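# Back into the empty bay between carton stacks

## Task

Park the robot in the empty bay between the two carton stacks at the wall. It must sit wholly inside the bay, with no part reaching beyond the base's outline, and with its front facing straight out into the room. Both stacks must stay intact and no carton may end up beyond its floor tape. The robot must not tip over or finish leaning. The result only counts if it holds without the robot propping anything in place.

## Robot and tools

ROBOT. A Hello Robot Stretch 3 with one arm. It has a two-wheeled differential base 0.33 m long and 0.34 m wide, a lift that slides up a mast, and a telescoping arm that reaches out to the robot's right side. The base cannot move sideways. A spin on the spot turns about the point between the drive wheels, 0.05 m behind the front edge. With arm_m near 0 and the wrist folded (wrist_yaw_rad about 3.0), the wrist pokes at most 0.06 m past the right side and a spin sweeps a 0.28 m radius. An unfolded, level gripper reaches beyond that circle, so fold it before parking. The base is fast (0.30 m/s, 1.9 rad/s) only when lift_m < 0.30, arm_m < 0.03 and wrist_yaw_rad > 2.54. Otherwise it is held to 0.10 m/s and 0.63 rad/s.

FRAMES. The base frame has its origin on the floor between the drive wheels, with x forward, y left and z up. The odometry frame is the base frame where the scene began. Heading is in radians, runs -3.142 to 3.142, and is positive to the left.

execute_actions takes "actions", a list run in order. An empty list simply reports the state and the pictures. Each action may hold "robot", "steps" (1 to 450 control steps at 30 per second) and "until". An action with only "steps" just waits. The "robot" value can be one of three things. It can be a single command. It can be a list of up to 8 commands and {"pause_s": s} waits (s at most 15), run one after another. Or it can be {"stop": true}, which brakes everything and clears the queue.

A command can hold the following:
- "base", with exactly one key. {"translate_m": d} is a straight drive of d metres, |d| at most 1, forward positive. {"rotate_rad": r} is a turn in place of r radians, |r| at most 3.2, counter-clockwise (left) positive. Both are offsets from wherever the base is when that command begins, not poses.
- "joints", a map of absolute targets by name. Any joint you leave out keeps its old target. Ranges are: lift_m 0 to 1.1 (arm height); arm_m 0 to 0.52 (extension); wrist_yaw_rad -1.345 to 4.42 (0 points along the arm, positive swings toward the front, 3.0 is folded over the base); wrist_pitch_rad -1.57 to 0.451 (negative tips the fingers down); wrist_roll_rad -2.911 to 2.911; gripper_m -0.089 to 0.179 (larger is wider); head_pan_rad -3.953 to 1.73 (0 looks ahead, positive is left, -1.57 looks along the arm); head_tilt_rad -1.53 to 0.419 (negative looks down).
- "contact_limits": {"arm_m": e}, an effort percentage from 1 to 100 at which arm motion halts. Lower values are gentler.
Base and joint motions in one command begin together. A new command overrides older targets at once and throws away the rest of an older queue. If any value breaks a limit, the whole call is rejected and nothing runs.

"until" ends an action early once all its conditions hold. To wait for everything to settle, use {"robot": {"status": "ended"}} with steps 450. You can also compare fields, for example {"robot": {"base_status": ["!=", "moving"], "lift_m": [">", 0.3]}}, using =, !=, <, <=, > or >=. Writing "any" in place of "robot" fires when the first motion finishes.

SAFE WRIST FOLDING. Fold or unfold only with lift_m between 0.32 and 0.95, wrist_pitch_rad -0.4 and wrist_roll_rad about 0. After folding, lift_m may go down to 0.25. If wrist_yaw_rad is below -0.4, keep pitch at -0.5 or lower.

RESULT LINES. base_status shows progress, e.g. moving (translate_m +0.12 of +0.30), measured from wheel turns. joint_goals and joint_status give each target and its state: moving, done, off_target (blocked short of the goal), contact_stop (the joint went slack), time_out, stopped, not_commanded or torque_fault (the servo went limp for about 10 s). measured_speeds gives encoder rates. The refusals, queue and queue_left lines count refused goals and report the queue's state. Lines starting "refused:" or "dropped:" explain what was skipped. robot.on_its_own appears when the robot has changed a target by itself, a joint is slack, a motor strains at rest, or base_tilt drifts 3 degrees or more from its starting value. base_odometry counts wheel turns, including slip. turned_by_wheels and turned_by_imu give the turn since the previous result. base_tilt gives the forward and right lean in degrees. motor_effort gives percentages, with the peak in brackets; positive wheel effort drives forward. lidar_m gives 12 distances in metres from the base origin in 30-degree sectors: the 1st is straight ahead, the 4th left, the 7th behind, the 10th right, and "-" means nothing is seen. The scan plane is 0.17 m above the floor. head_depth_mm and wrist_depth_mm are 7x7 grids of median depth. Every successful call returns images from head_camera (896x504), nav_camera (672x504, fisheye) and wrist_camera (644x364), in that order.

zoom_image: "camera" (head_camera, nav_camera or wrist_camera) and "region" [x0, y0, x1, y1] in pixels of that camera's latest image, at most 504 by 504. It returns an enlarged crop.

finished_scene: {"scene": n}. It ends the scene for good and reports success, so first make sure every motion has ended.

CAUTIONS. The base has no contact stop and will keep shoving cartons or walls it touches, so approach the bay slowly and watch lidar_m, especially the rear sectors when reversing. Facing out means you will probably back in, and snags while reversing tip the robot most easily. If a lean appears, undo the last move in small steps, and lower lift_m to about 0.2 if the lean stays. Avoid hard hits and pushing cartons past their tape.

Each tool is called as name(argument=value, ...) on one line, values as JSON.

## Session

execute_actions(actions=[])

Scene clock: 0.00 s.
robot.base_odometry: x=+0.000 y=+0.000 heading=+0.000 (m, m, rad; robot's odometry frame)
robot.turned_by_wheels: +0.000 (rad since the last result)
robot.turned_by_imu: +0.000 (rad since the last result)
robot.base_tilt: forward=+1.8 right=-0.7 (deg)
robot.lidar_m: 2.87 2.92 1.84 1.14 1.01 1.01 1.20 1.40 1.87 1.76 2.45 2.54
robot.head_depth_mm: 2029 2897 2961 2932 2919 2713 2373 / 2035 3016 3207 3189 3152 3059 2389 / 2056 3061 3527 3474 3450 2870 2389 / 2081 3168 3738 3808 3790 3490 2360 / 2120 3198 3517 3565 3581 3435 2344 / 2143 3134 3239 3279 3322 3242 2309 / 1986 2956 3003 3032 3088 3058 2281
robot.base_status: not_commanded
robot.joint_positions: lift_m=+0.383 arm_m=+0.000 wrist_yaw_rad=+2.954 wrist_pitch_rad=-0.347 wrist_roll_rad=-0.001 gripper_m=+0.037 head_pan_rad=-0.014 head_tilt_rad=-0.013
robot.joint_goals: lift_m=+0.383 arm_m=+0.000 wrist_yaw_rad=+2.954 wrist_pitch_rad=-0.347 wrist_roll_rad=-0.001 gripper_m=+0.037 head_pan_rad=-0.014 head_tilt_rad=-0.013
robot.joint_status: lift_m=not_commanded arm_m=not_commanded wrist_yaw_rad=not_commanded wrist_pitch_rad=not_commanded wrist_roll_rad=not_commanded gripper_m=not_commanded head_pan_rad=not_commanded head_tilt_rad=not_commanded
robot.measured_speeds: translate_m=+0.000 rotate_rad=+0.000 lift_m=+0.000 arm_m=+0.000 wrist_yaw_rad=+0.000 wrist_pitch_rad=+0.000 wrist_roll_rad=+0.000 head_pan_rad=+0.000 head_tilt_rad=+0.000
robot: refusals=0 queue=idle queue_left=0
robot.motor_effort: left_wheel=+0 right_wheel=-1 lift_m=+23 arm_m=+0 wrist_yaw_rad=+0 wrist_pitch_rad=+6 wrist_roll_rad=+0 gripper_m=+0 head_pan_rad=+1 head_tilt_rad=+0 (%)
robot.hand_pose: x=+0.0222 y=+0.0833 z=+0.4120 quat_wxyz=(+0.187, +0.704, +0.056, +0.683) (m; robot's base frame)
robot.wrist_depth_mm: - - - - - - - / - - - - - - - / 814 - - - - - - / 845 - 947 937 964 968 942 / 767 - 811 784 782 758 766 / 652 628 - 650 672 657 662 / 567 560 565 560 561 555 564
pictures: head_camera (sideways: a quarter turn clockwise sets it upright), nav_camera (sideways: a quarter turn counterclockwise sets it upright), wrist_camera
Images, in order (width x height): head_camera 896x504, nav_camera 672x504, wrist_camera 644x364.

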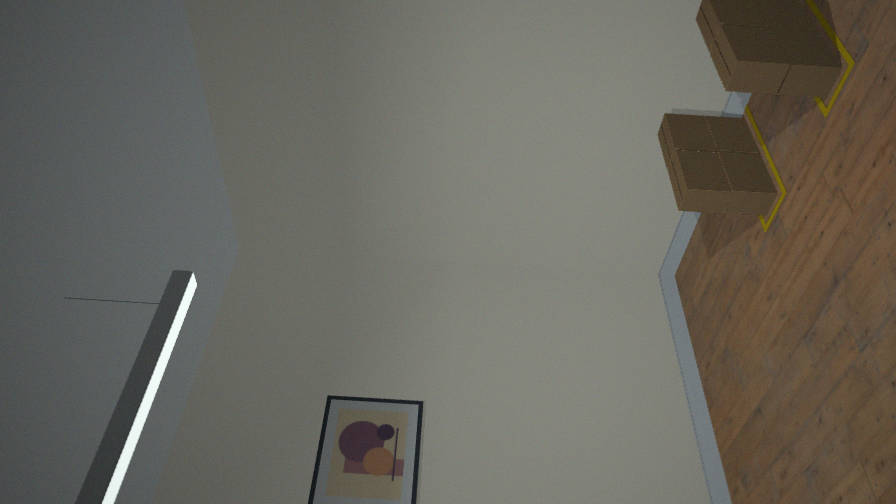

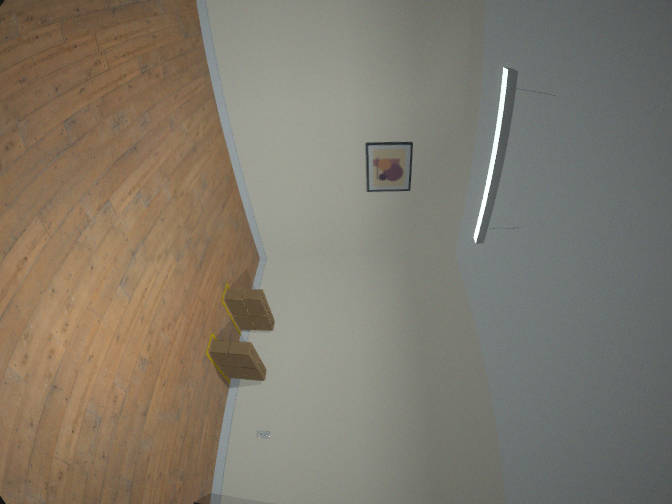

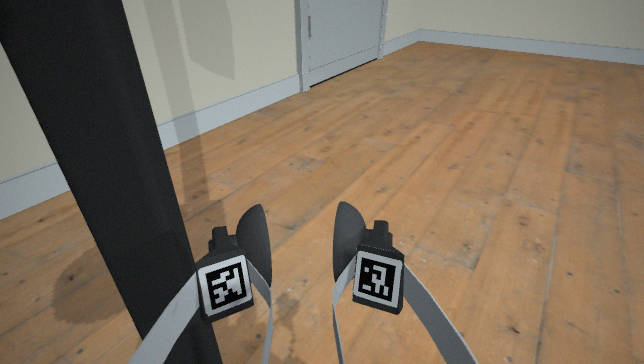

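execute_actions(actions=[{"robot":{"joints":{"lift_m":0.25,"wrist_yaw_rad":3.0,"head_tilt_rad":-0.6,"head_pan_rad":-0.5}},"steps":100,"until":{"robot":{"lift_m":["<",0.295]}}},{"robot":[{"base":{"translate_m":1.0}},{"base":{"translate_m":0.6}}],"steps":450,"until":{"robot":{"status":"ended"}}}])

Scene clock: 53.87 s.
robot.base_odometry: x=+1.600 y=+0.000 heading=+0.000 (m, m, rad; robot's odometry frame)
robot.turned_by_wheels: +0.000 (rad since the last result)
robot.turned_by_imu: +0.001 (rad since the last result)
robot.base_tilt: forward=+1.7 right=-0.6 (deg)
robot.lidar_m: 1.35 1.74 1.74 2.07 2.05 2.08 2.48 2.55 3.06 1.84 1.70 1.14
robot.head_depth_mm: 1392 1506 1643 1811 1869 1537 1309 / 1442 1556 1712 1782 1707 1521 1296 / 1481 1602 1773 1959 1542 1514 1282 / 1531 1685 1835 2041 1809 1500 1278 / 1581 1731 1929 1813 1758 1483 1267 / 1646 1801 2008 2006 1677 1476 1262 / 1705 1885 2095 2213 1753 1469 1252
robot.base_status: done (translate_m +0.6000 of +0.6000)
robot.joint_positions: lift_m=+0.250 arm_m=+0.000 wrist_yaw_rad=+2.999 wrist_pitch_rad=-0.347 wrist_roll_rad=-0.001 gripper_m=+0.037 head_pan_rad=-0.493 head_tilt_rad=-0.594
robot.joint_goals: lift_m=+0.250 arm_m=+0.000 wrist_yaw_rad=+3.000 wrist_pitch_rad=-0.347 wrist_roll_rad=-0.001 gripper_m=+0.037 head_pan_rad=-0.500 head_tilt_rad=-0.600
robot.joint_status: lift_m=done arm_m=not_commanded wrist_yaw_rad=done wrist_pitch_rad=not_commanded wrist_roll_rad=not_commanded gripper_m=not_commanded head_pan_rad=done head_tilt_rad=done
robot.measured_speeds: translate_m=+0.000 rotate_rad=+0.000 lift_m=+0.000 arm_m=+0.000 wrist_yaw_rad=+0.000 wrist_pitch_rad=+0.000 wrist_roll_rad=+0.000 head_pan_rad=+0.000 head_tilt_rad=+0.000
robot: refusals=0 queue=done queue_left=0
robot.motor_effort: left_wheel=+0(8) right_wheel=-1(7) lift_m=+17(24) arm_m=+0(0) wrist_yaw_rad=+1(6) wrist_pitch_rad=+6(6) wrist_roll_rad=+0(0) gripper_m=+1(1) head_pan_rad=-3(37) head_tilt_rad=-2(22) (%)
robot.hand_pose: x=+0.0119 y=+0.0850 z=+0.2793 quat_wxyz=(+0.172, +0.703, +0.072, +0.687) (m; robot's base frame)
robot.wrist_depth_mm: - - - - - - - / - - - - - - - / 966 - 927 922 951 939 942 / 709 - 710 713 709 713 716 / 568 574 600 589 583 578 585 / 481 491 - 504 511 493 491 / 430 - - - 419 416 420
pictures: head_camera (sideways: a quarter turn clockwise sets it upright), nav_camera (sideways: a quarter turn counterclockwise sets it upright), wrist_camera
camera_calibration (this result's frames):
head_camera: T_world_to_cam=[[-0.53428, 0.205785, -0.819876, 1.09053], [0.465726, 0.88109, -0.0823449, 0.108421], [0.705439, -0.425833, -0.566588, 0.69618], [0, 0, 0, 1]] pos_world=[0.0410409, -0.0234876, 1.29748]
nav_camera: T_world_to_cam=[[0.515194, -0.31602, 0.796685, -0.998839], [-0.497198, -0.867345, -0.0225244, 0.0875327], [0.698119, -0.384506, -0.603975, 0.742657], [0, 0, 0, 1]] pos_world=[0.0396536, 0.045824, 1.24628]
wrist_camera: T_world_to_cam=[[0.980466, -0.196689, -0.000503328, -0.00590673], [-0.106677, -0.529618, -0.841501, 0.311884], [0.165247, 0.825117, -0.540255, 0.245885], [0, 0, 0, 1]] pos_world=[-0.00156951, -0.0388662, 0.395289]
Images, in order (width x height): head_camera 896x504, nav_camera 672x504, wrist_camera 644x364.

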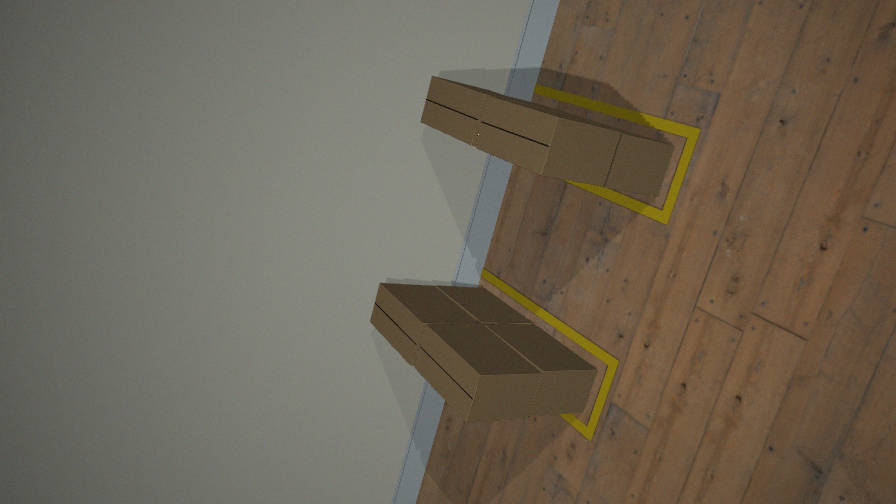

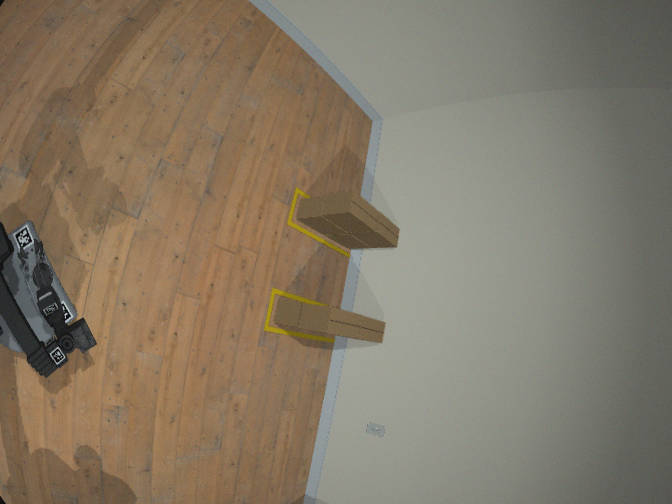

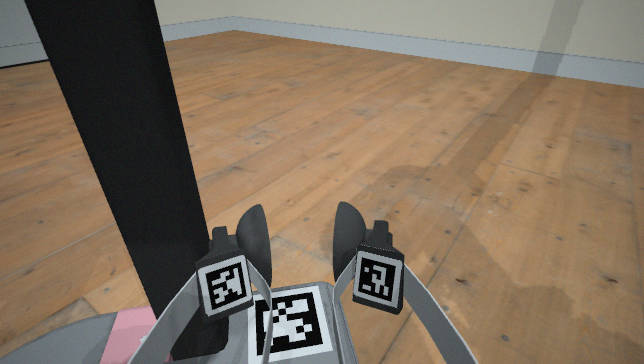

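execute_actions(actions=[{"robot":[{"base":{"translate_m":0.493},"joints":{"head_pan_rad":-3.14,"head_tilt_rad":-1.0}},{"base":{"rotate_rad":2.306}},{"base":{"translate_m":-0.25}}],"steps":450,"until":{"robot":{"status":"ended"}}}])

Scene clock: 83.93 s.
robot.base_odometry: x=+2.261 y=-0.185 heading=+2.306 (m, m, rad; robot's odometry frame)
robot.turned_by_wheels: +2.306 (rad since the last result)
robot.turned_by_imu: +2.264 (rad since the last result)
robot.base_tilt: forward=+2.0 right=-0.5 (deg)
robot.lidar_m: 2.64 2.75 3.44 2.96 1.61 0.58 0.60 0.62 1.44 1.38 1.42 1.92
robot.head_depth_mm: 1057 1235 1505 1556 1389 1256 - / 1065 1248 1390 1145 1345 1244 1169 / 1066 1257 1389 1199 1317 1258 - / 1070 1258 1523 1512 1362 1264 - / 1076 1261 1536 1508 1344 1244 - / 1078 1272 1444 1459 1341 1211 - / 1083 1275 1209 1106 1276 1208 1116
robot.base_status: done (translate_m -0.2500 of -0.2500)
robot.joint_positions: lift_m=+0.250 arm_m=+0.000 wrist_yaw_rad=+2.999 wrist_pitch_rad=-0.347 wrist_roll_rad=-0.001 gripper_m=+0.037 head_pan_rad=-3.134 head_tilt_rad=-0.989
robot.joint_goals: lift_m=+0.250 arm_m=+0.000 wrist_yaw_rad=+3.000 wrist_pitch_rad=-0.347 wrist_roll_rad=-0.001 gripper_m=+0.037 head_pan_rad=-3.140 head_tilt_rad=-1.000
robot.joint_status: lift_m=done arm_m=not_commanded wrist_yaw_rad=done wrist_pitch_rad=not_commanded wrist_roll_rad=not_commanded gripper_m=not_commanded head_pan_rad=done head_tilt_rad=done
robot.measured_speeds: translate_m=+0.000 rotate_rad=+0.000 lift_m=+0.000 arm_m=+0.000 wrist_yaw_rad=+0.000 wrist_pitch_rad=+0.000 wrist_roll_rad=+0.000 head_pan_rad=+0.000 head_tilt_rad=+0.000
robot: refusals=0 queue=done queue_left=0
robot.motor_effort: left_wheel=-2(11) right_wheel=+3(12) lift_m=+16(17) arm_m=-1(0) wrist_yaw_rad=+1(1) wrist_pitch_rad=+6(6) wrist_roll_rad=+0(0) gripper_m=+1(1) head_pan_rad=-2(56) head_tilt_rad=-4(20) (%)
robot.hand_pose: x=+0.0119 y=+0.0850 z=+0.2793 quat_wxyz=(+0.172, +0.703, +0.072, +0.687) (m; robot's base frame)
robot.wrist_depth_mm: - - - - - - - / - - - - - - - / 952 - 946 941 942 943 922 / 733 - 716 715 728 713 720 / 577 581 607 580 566 569 580 / 492 492 - 505 505 488 485 / 436 - - - 420 425 421
pictures: head_camera (sideways: a quarter turn clockwise sets it upright), nav_camera (sideways: a quarter turn counterclockwise sets it upright), wrist_camera
camera_calibration (this result's frames):
head_camera: T_world_to_cam=[[0.83928, 0.0782831, -0.538035, 0.714872], [0.0458813, -0.996248, -0.0733822, 0.0992735], [-0.541761, 0.0369025, -0.839722, 1.05901], [0, 0, 0, 1]] pos_world=[-0.0308004, 0.00385842, 1.28119]
nav_camera: T_world_to_cam=[[-0.863834, 0.0276634, 0.503017, -0.607766], [0.0260547, 0.999608, -0.0102297, 0.0683258], [-0.503103, 0.00426921, -0.864216, 1.08841], [0, 0, 0, 1]] pos_world=[0.0207926, -0.0561328, 1.24703]
wrist_camera: T_world_to_cam=[[0.980468, -0.196678, -0.000503745, -0.00591063], [-0.106672, -0.529619, -0.841502, 0.311869], [0.165238, 0.825119, -0.540255, 0.245908], [0, 0, 0, 1]] pos_world=[-0.0015706, -0.0388943, 0.395288]
Images, in order (width x height): head_camera 896x504, nav_camera 672x504, wrist_camera 644x364.

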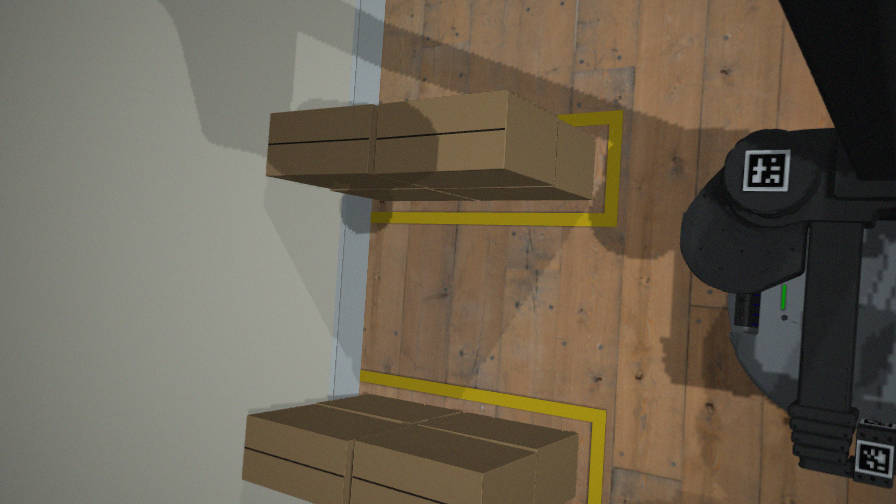

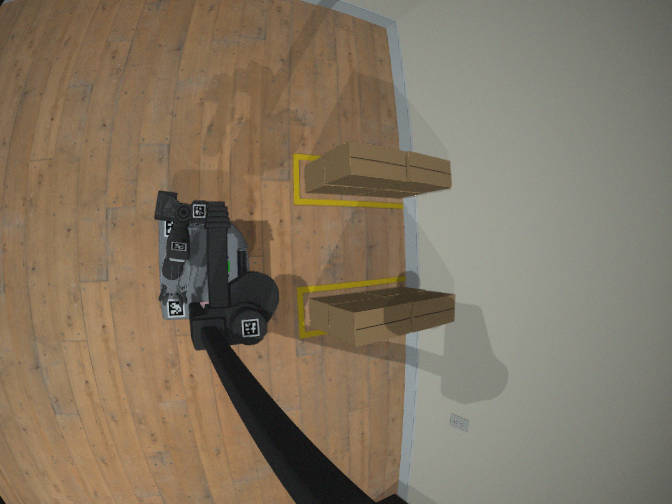

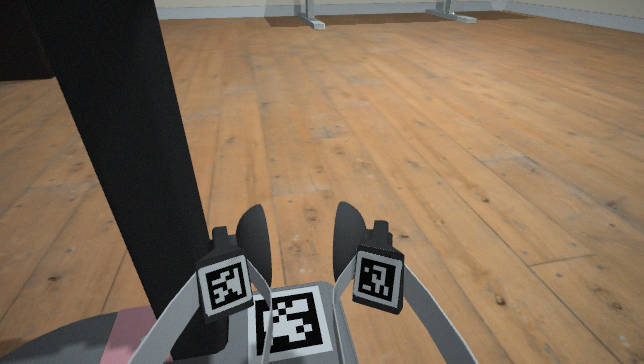

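execute_actions(actions=[{"robot":[{"base":{"rotate_rad":-0.25}},{"base":{"translate_m":0.15}},{"base":{"rotate_rad":0.25}},{"base":{"translate_m":-0.3},"joints":{"lift_m":0.6}}],"steps":450,"until":{"robot":{"status":"ended"}}}])

Scene clock: 125.63 s.
robot.base_odometry: x=+2.392 y=-0.275 heading=+2.306 (m, m, rad; robot's odometry frame)
robot.turned_by_wheels: +0.000 (rad since the last result)
robot.turned_by_imu: +0.002 (rad since the last result)
robot.base_tilt: forward=+1.8 right=-0.7 (deg)
robot.lidar_m: 2.80 2.91 3.53 3.02 1.39 0.45 0.72 0.47 1.33 1.35 1.38 1.86
robot.head_depth_mm: 911 1065 1289 1506 1394 - - / 914 1077 1224 1116 1019 - - / 915 1078 1271 1434 1359 - - / 918 1080 1304 1495 1408 - - / 920 1083 1322 1475 1350 1235 - / 923 1087 1273 1424 1321 1230 - / 930 1092 1218 1084 1041 1218 1093
robot.base_status: done (translate_m -0.3000 of -0.3000)
robot.joint_positions: lift_m=+0.600 arm_m=+0.000 wrist_yaw_rad=+2.999 wrist_pitch_rad=-0.347 wrist_roll_rad=-0.001 gripper_m=+0.037 head_pan_rad=-3.134 head_tilt_rad=-0.989
robot.joint_goals: lift_m=+0.600 arm_m=+0.000 wrist_yaw_rad=+3.000 wrist_pitch_rad=-0.347 wrist_roll_rad=-0.001 gripper_m=+0.037 head_pan_rad=-3.140 head_tilt_rad=-1.000
robot.joint_status: lift_m=done arm_m=not_commanded wrist_yaw_rad=done wrist_pitch_rad=not_commanded wrist_roll_rad=not_commanded gripper_m=not_commanded head_pan_rad=done head_tilt_rad=done
robot.measured_speeds: translate_m=+0.000 rotate_rad=+0.000 lift_m=+0.000 arm_m=+0.000 wrist_yaw_rad=+0.000 wrist_pitch_rad=+0.000 wrist_roll_rad=+0.000 head_pan_rad=+0.000 head_tilt_rad=+0.000
robot: refusals=0 queue=done queue_left=0
robot.motor_effort: left_wheel=-2(10) right_wheel=+2(10) lift_m=+31(32) arm_m=+1(0) wrist_yaw_rad=+1(1) wrist_pitch_rad=+7(6) wrist_roll_rad=+0(0) gripper_m=+0(1) head_pan_rad=-3(2) head_tilt_rad=-4(5) (%)
robot.hand_pose: x=+0.0119 y=+0.0850 z=+0.6285 quat_wxyz=(+0.172, +0.703, +0.072, +0.687) (m; robot's base frame)
robot.wrist_depth_mm: - - - - - - - / - - - - - - - / - - - - - - - / - - - - - - - / - - - - - - - / 914 936 - 927 945 914 923 / 801 788 799 772 783 793 790
pictures: head_camera (sideways: a quarter turn clockwise sets it upright), nav_camera (sideways: a quarter turn counterclockwise sets it upright), wrist_camera
camera_calibration (this result's frames):
head_camera: T_world_to_cam=[[0.839367, 0.0782069, -0.53791, 0.714709], [0.045801, -0.996252, -0.0733766, 0.0992666], [-0.541633, 0.036953, -0.839803, 1.05912], [0, 0, 0, 1]] pos_world=[-0.030797, 0.00386183, 1.28118]
nav_camera: T_world_to_cam=[[-0.863906, 0.0277419, 0.502889, -0.607598], [0.0261477, 0.999606, -0.0102246, 0.0683187], [-0.502974, 0.00431628, -0.864291, 1.0885], [0, 0, 0, 1]] pos_world=[0.0207956, -0.0561341, 1.24704]
wrist_camera: T_world_to_cam=[[0.980474, -0.196649, -0.00050207, -0.00573192], [-0.106659, -0.529646, -0.841486, 0.605722], [0.165211, 0.825109, -0.540279, 0.434594], [0, 0, 0, 1]] pos_world=[-0.00157381, -0.0388957, 0.744505]
Images, in order (width x height): head_camera 896x504, nav_camera 672x504, wrist_camera 644x364.

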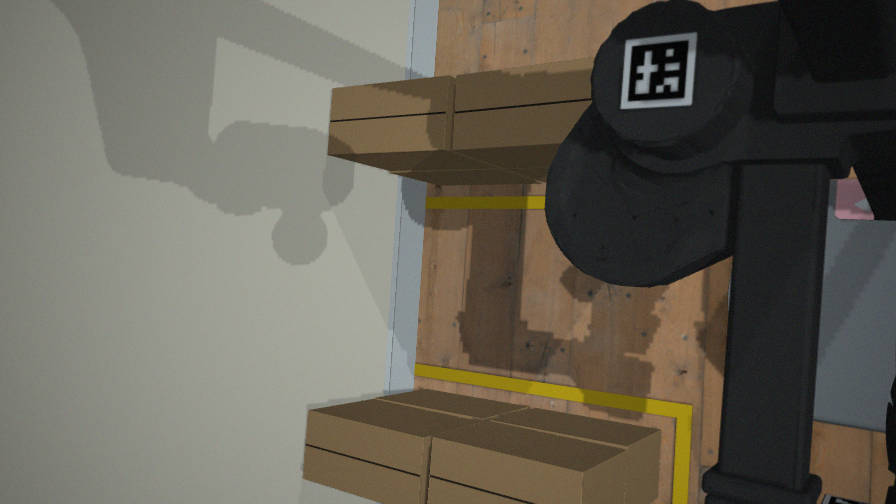

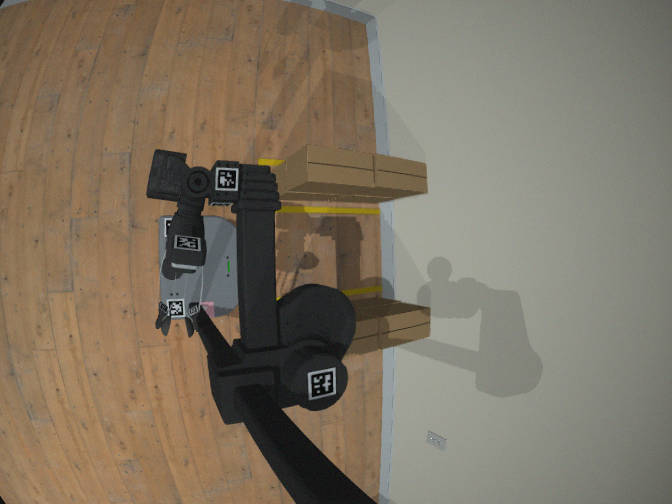

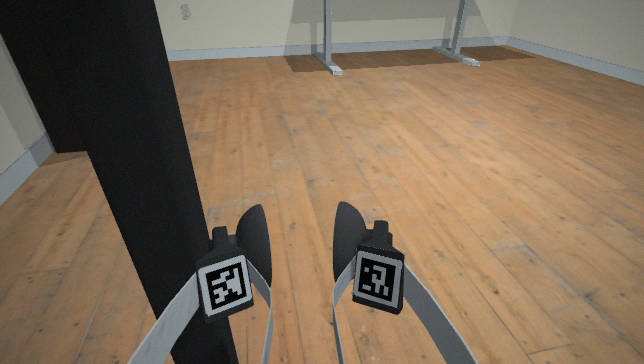

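execute_actions(actions=[{"robot":{"base":{"translate_m":-0.52},"joints":{"head_tilt_rad":-1.4}},"steps":450,"until":{"robot":{"status":"ended"}}}])

Scene clock: 151.00 s.
robot.base_odometry: x=+2.741 y=-0.661 heading=+2.306 (m, m, rad; robot's odometry frame)
robot.turned_by_wheels: +0.000 (rad since the last result)
robot.turned_by_imu: +0.002 (rad since the last result)
robot.base_tilt: forward=+2.0 right=-0.6 (deg)
robot.lidar_m: 3.32 3.47 0.20 0.19 0.19 0.26 0.44 0.37 0.27 0.26 0.26 1.88
robot.head_depth_mm: 568 746 915 - 1236 1206 1171 / 572 752 - - 883 876 1175 / 577 745 - - 1073 1189 1163 / 581 770 1072 - - 1191 1161 / 586 778 1161 - - 1195 1156 / 591 787 1174 1254 1232 1187 1153 / 596 795 987 - 1100 1177 1146
robot.base_status: done (translate_m -0.5200 of -0.5200)
robot.joint_positions: lift_m=+0.600 arm_m=+0.000 wrist_yaw_rad=+2.999 wrist_pitch_rad=-0.347 wrist_roll_rad=-0.001 gripper_m=+0.037 head_pan_rad=-3.134 head_tilt_rad=-1.383
robot.joint_goals: lift_m=+0.600 arm_m=+0.000 wrist_yaw_rad=+3.000 wrist_pitch_rad=-0.347 wrist_roll_rad=-0.001 gripper_m=+0.037 head_pan_rad=-3.140 head_tilt_rad=-1.400
robot.joint_status: lift_m=done arm_m=not_commanded wrist_yaw_rad=done wrist_pitch_rad=not_commanded wrist_roll_rad=not_commanded gripper_m=not_commanded head_pan_rad=done head_tilt_rad=done
robot.measured_speeds: translate_m=+0.000 rotate_rad=+0.000 lift_m=+0.000 arm_m=+0.000 wrist_yaw_rad=+0.000 wrist_pitch_rad=+0.000 wrist_roll_rad=+0.000 head_pan_rad=+0.000 head_tilt_rad=+0.000
robot: refusals=0 queue=done queue_left=0
robot.motor_effort: left_wheel=-2(7) right_wheel=+3(3) lift_m=+30(31) arm_m=-1(1) wrist_yaw_rad=+1(1) wrist_pitch_rad=+6(6) wrist_roll_rad=+0(0) gripper_m=+0(1) head_pan_rad=-2(3) head_tilt_rad=-5(22) (%)
robot.hand_pose: x=+0.0119 y=+0.0850 z=+0.6285 quat_wxyz=(+0.172, +0.703, +0.072, +0.687) (m; robot's base frame)
robot.wrist_depth_mm: - - - - - - - / 678 - - - - - - / 732 - - - - - - / 710 - - - - - - / 694 892 - - - - - / 668 882 - 484 979 900 902 / 409 416 412 408 776 769 783
pictures: head_camera (sideways: a quarter turn clockwise sets it upright), nav_camera (sideways: a quarter turn counterclockwise sets it upright), wrist_camera
camera_calibration (this result's frames):
head_camera: T_world_to_cam=[[0.981599, 0.0793277, -0.173697, 0.239491], [0.071093, -0.996053, -0.0531374, 0.0727303], [-0.177226, 0.039811, -0.983365, 1.24332], [0, 0, 0, 1]] pos_world=[-0.019905, 0.00394715, 1.2681]
nav_camera: T_world_to_cam=[[-0.990855, 0.026741, 0.132253, -0.124132], [0.0274615, 0.999616, 0.00362644, 0.0502764], [-0.132105, 0.00722515, -0.991209, 1.25099], [0, 0, 0, 1]] pos_world=[0.0408854, -0.0559763, 1.25623]
wrist_camera: T_world_to_cam=[[0.980474, -0.196649, -0.000502148, -0.00573187], [-0.106659, -0.529646, -0.841486, 0.605722], [0.165211, 0.825108, -0.540279, 0.434594], [0, 0, 0, 1]] pos_world=[-0.0015738, -0.0388957, 0.744505]
Images, in order (width x height): head_camera 896x504, nav_camera 672x504, wrist_camera 644x364.

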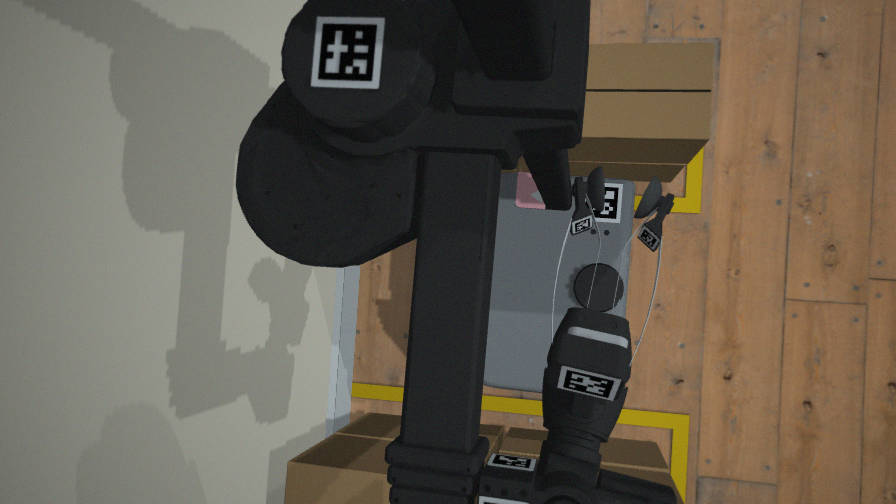

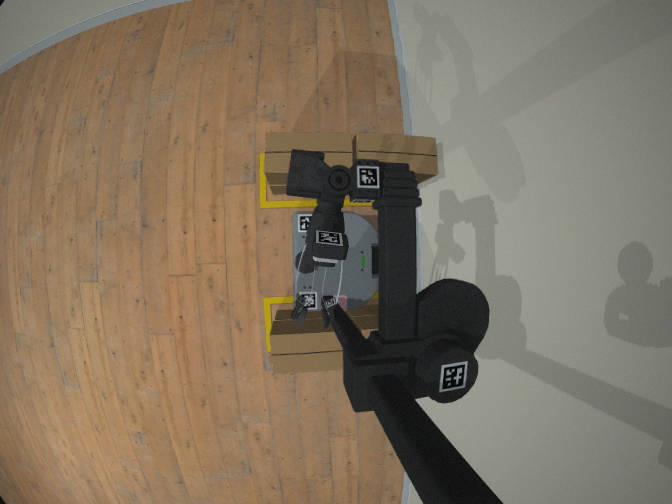

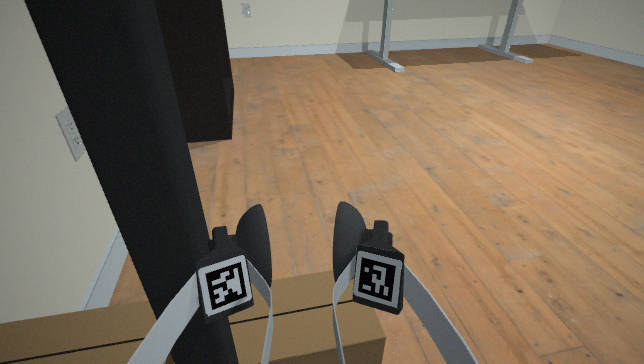

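finished_scene(scene=1)

The scene is finished: the task was done.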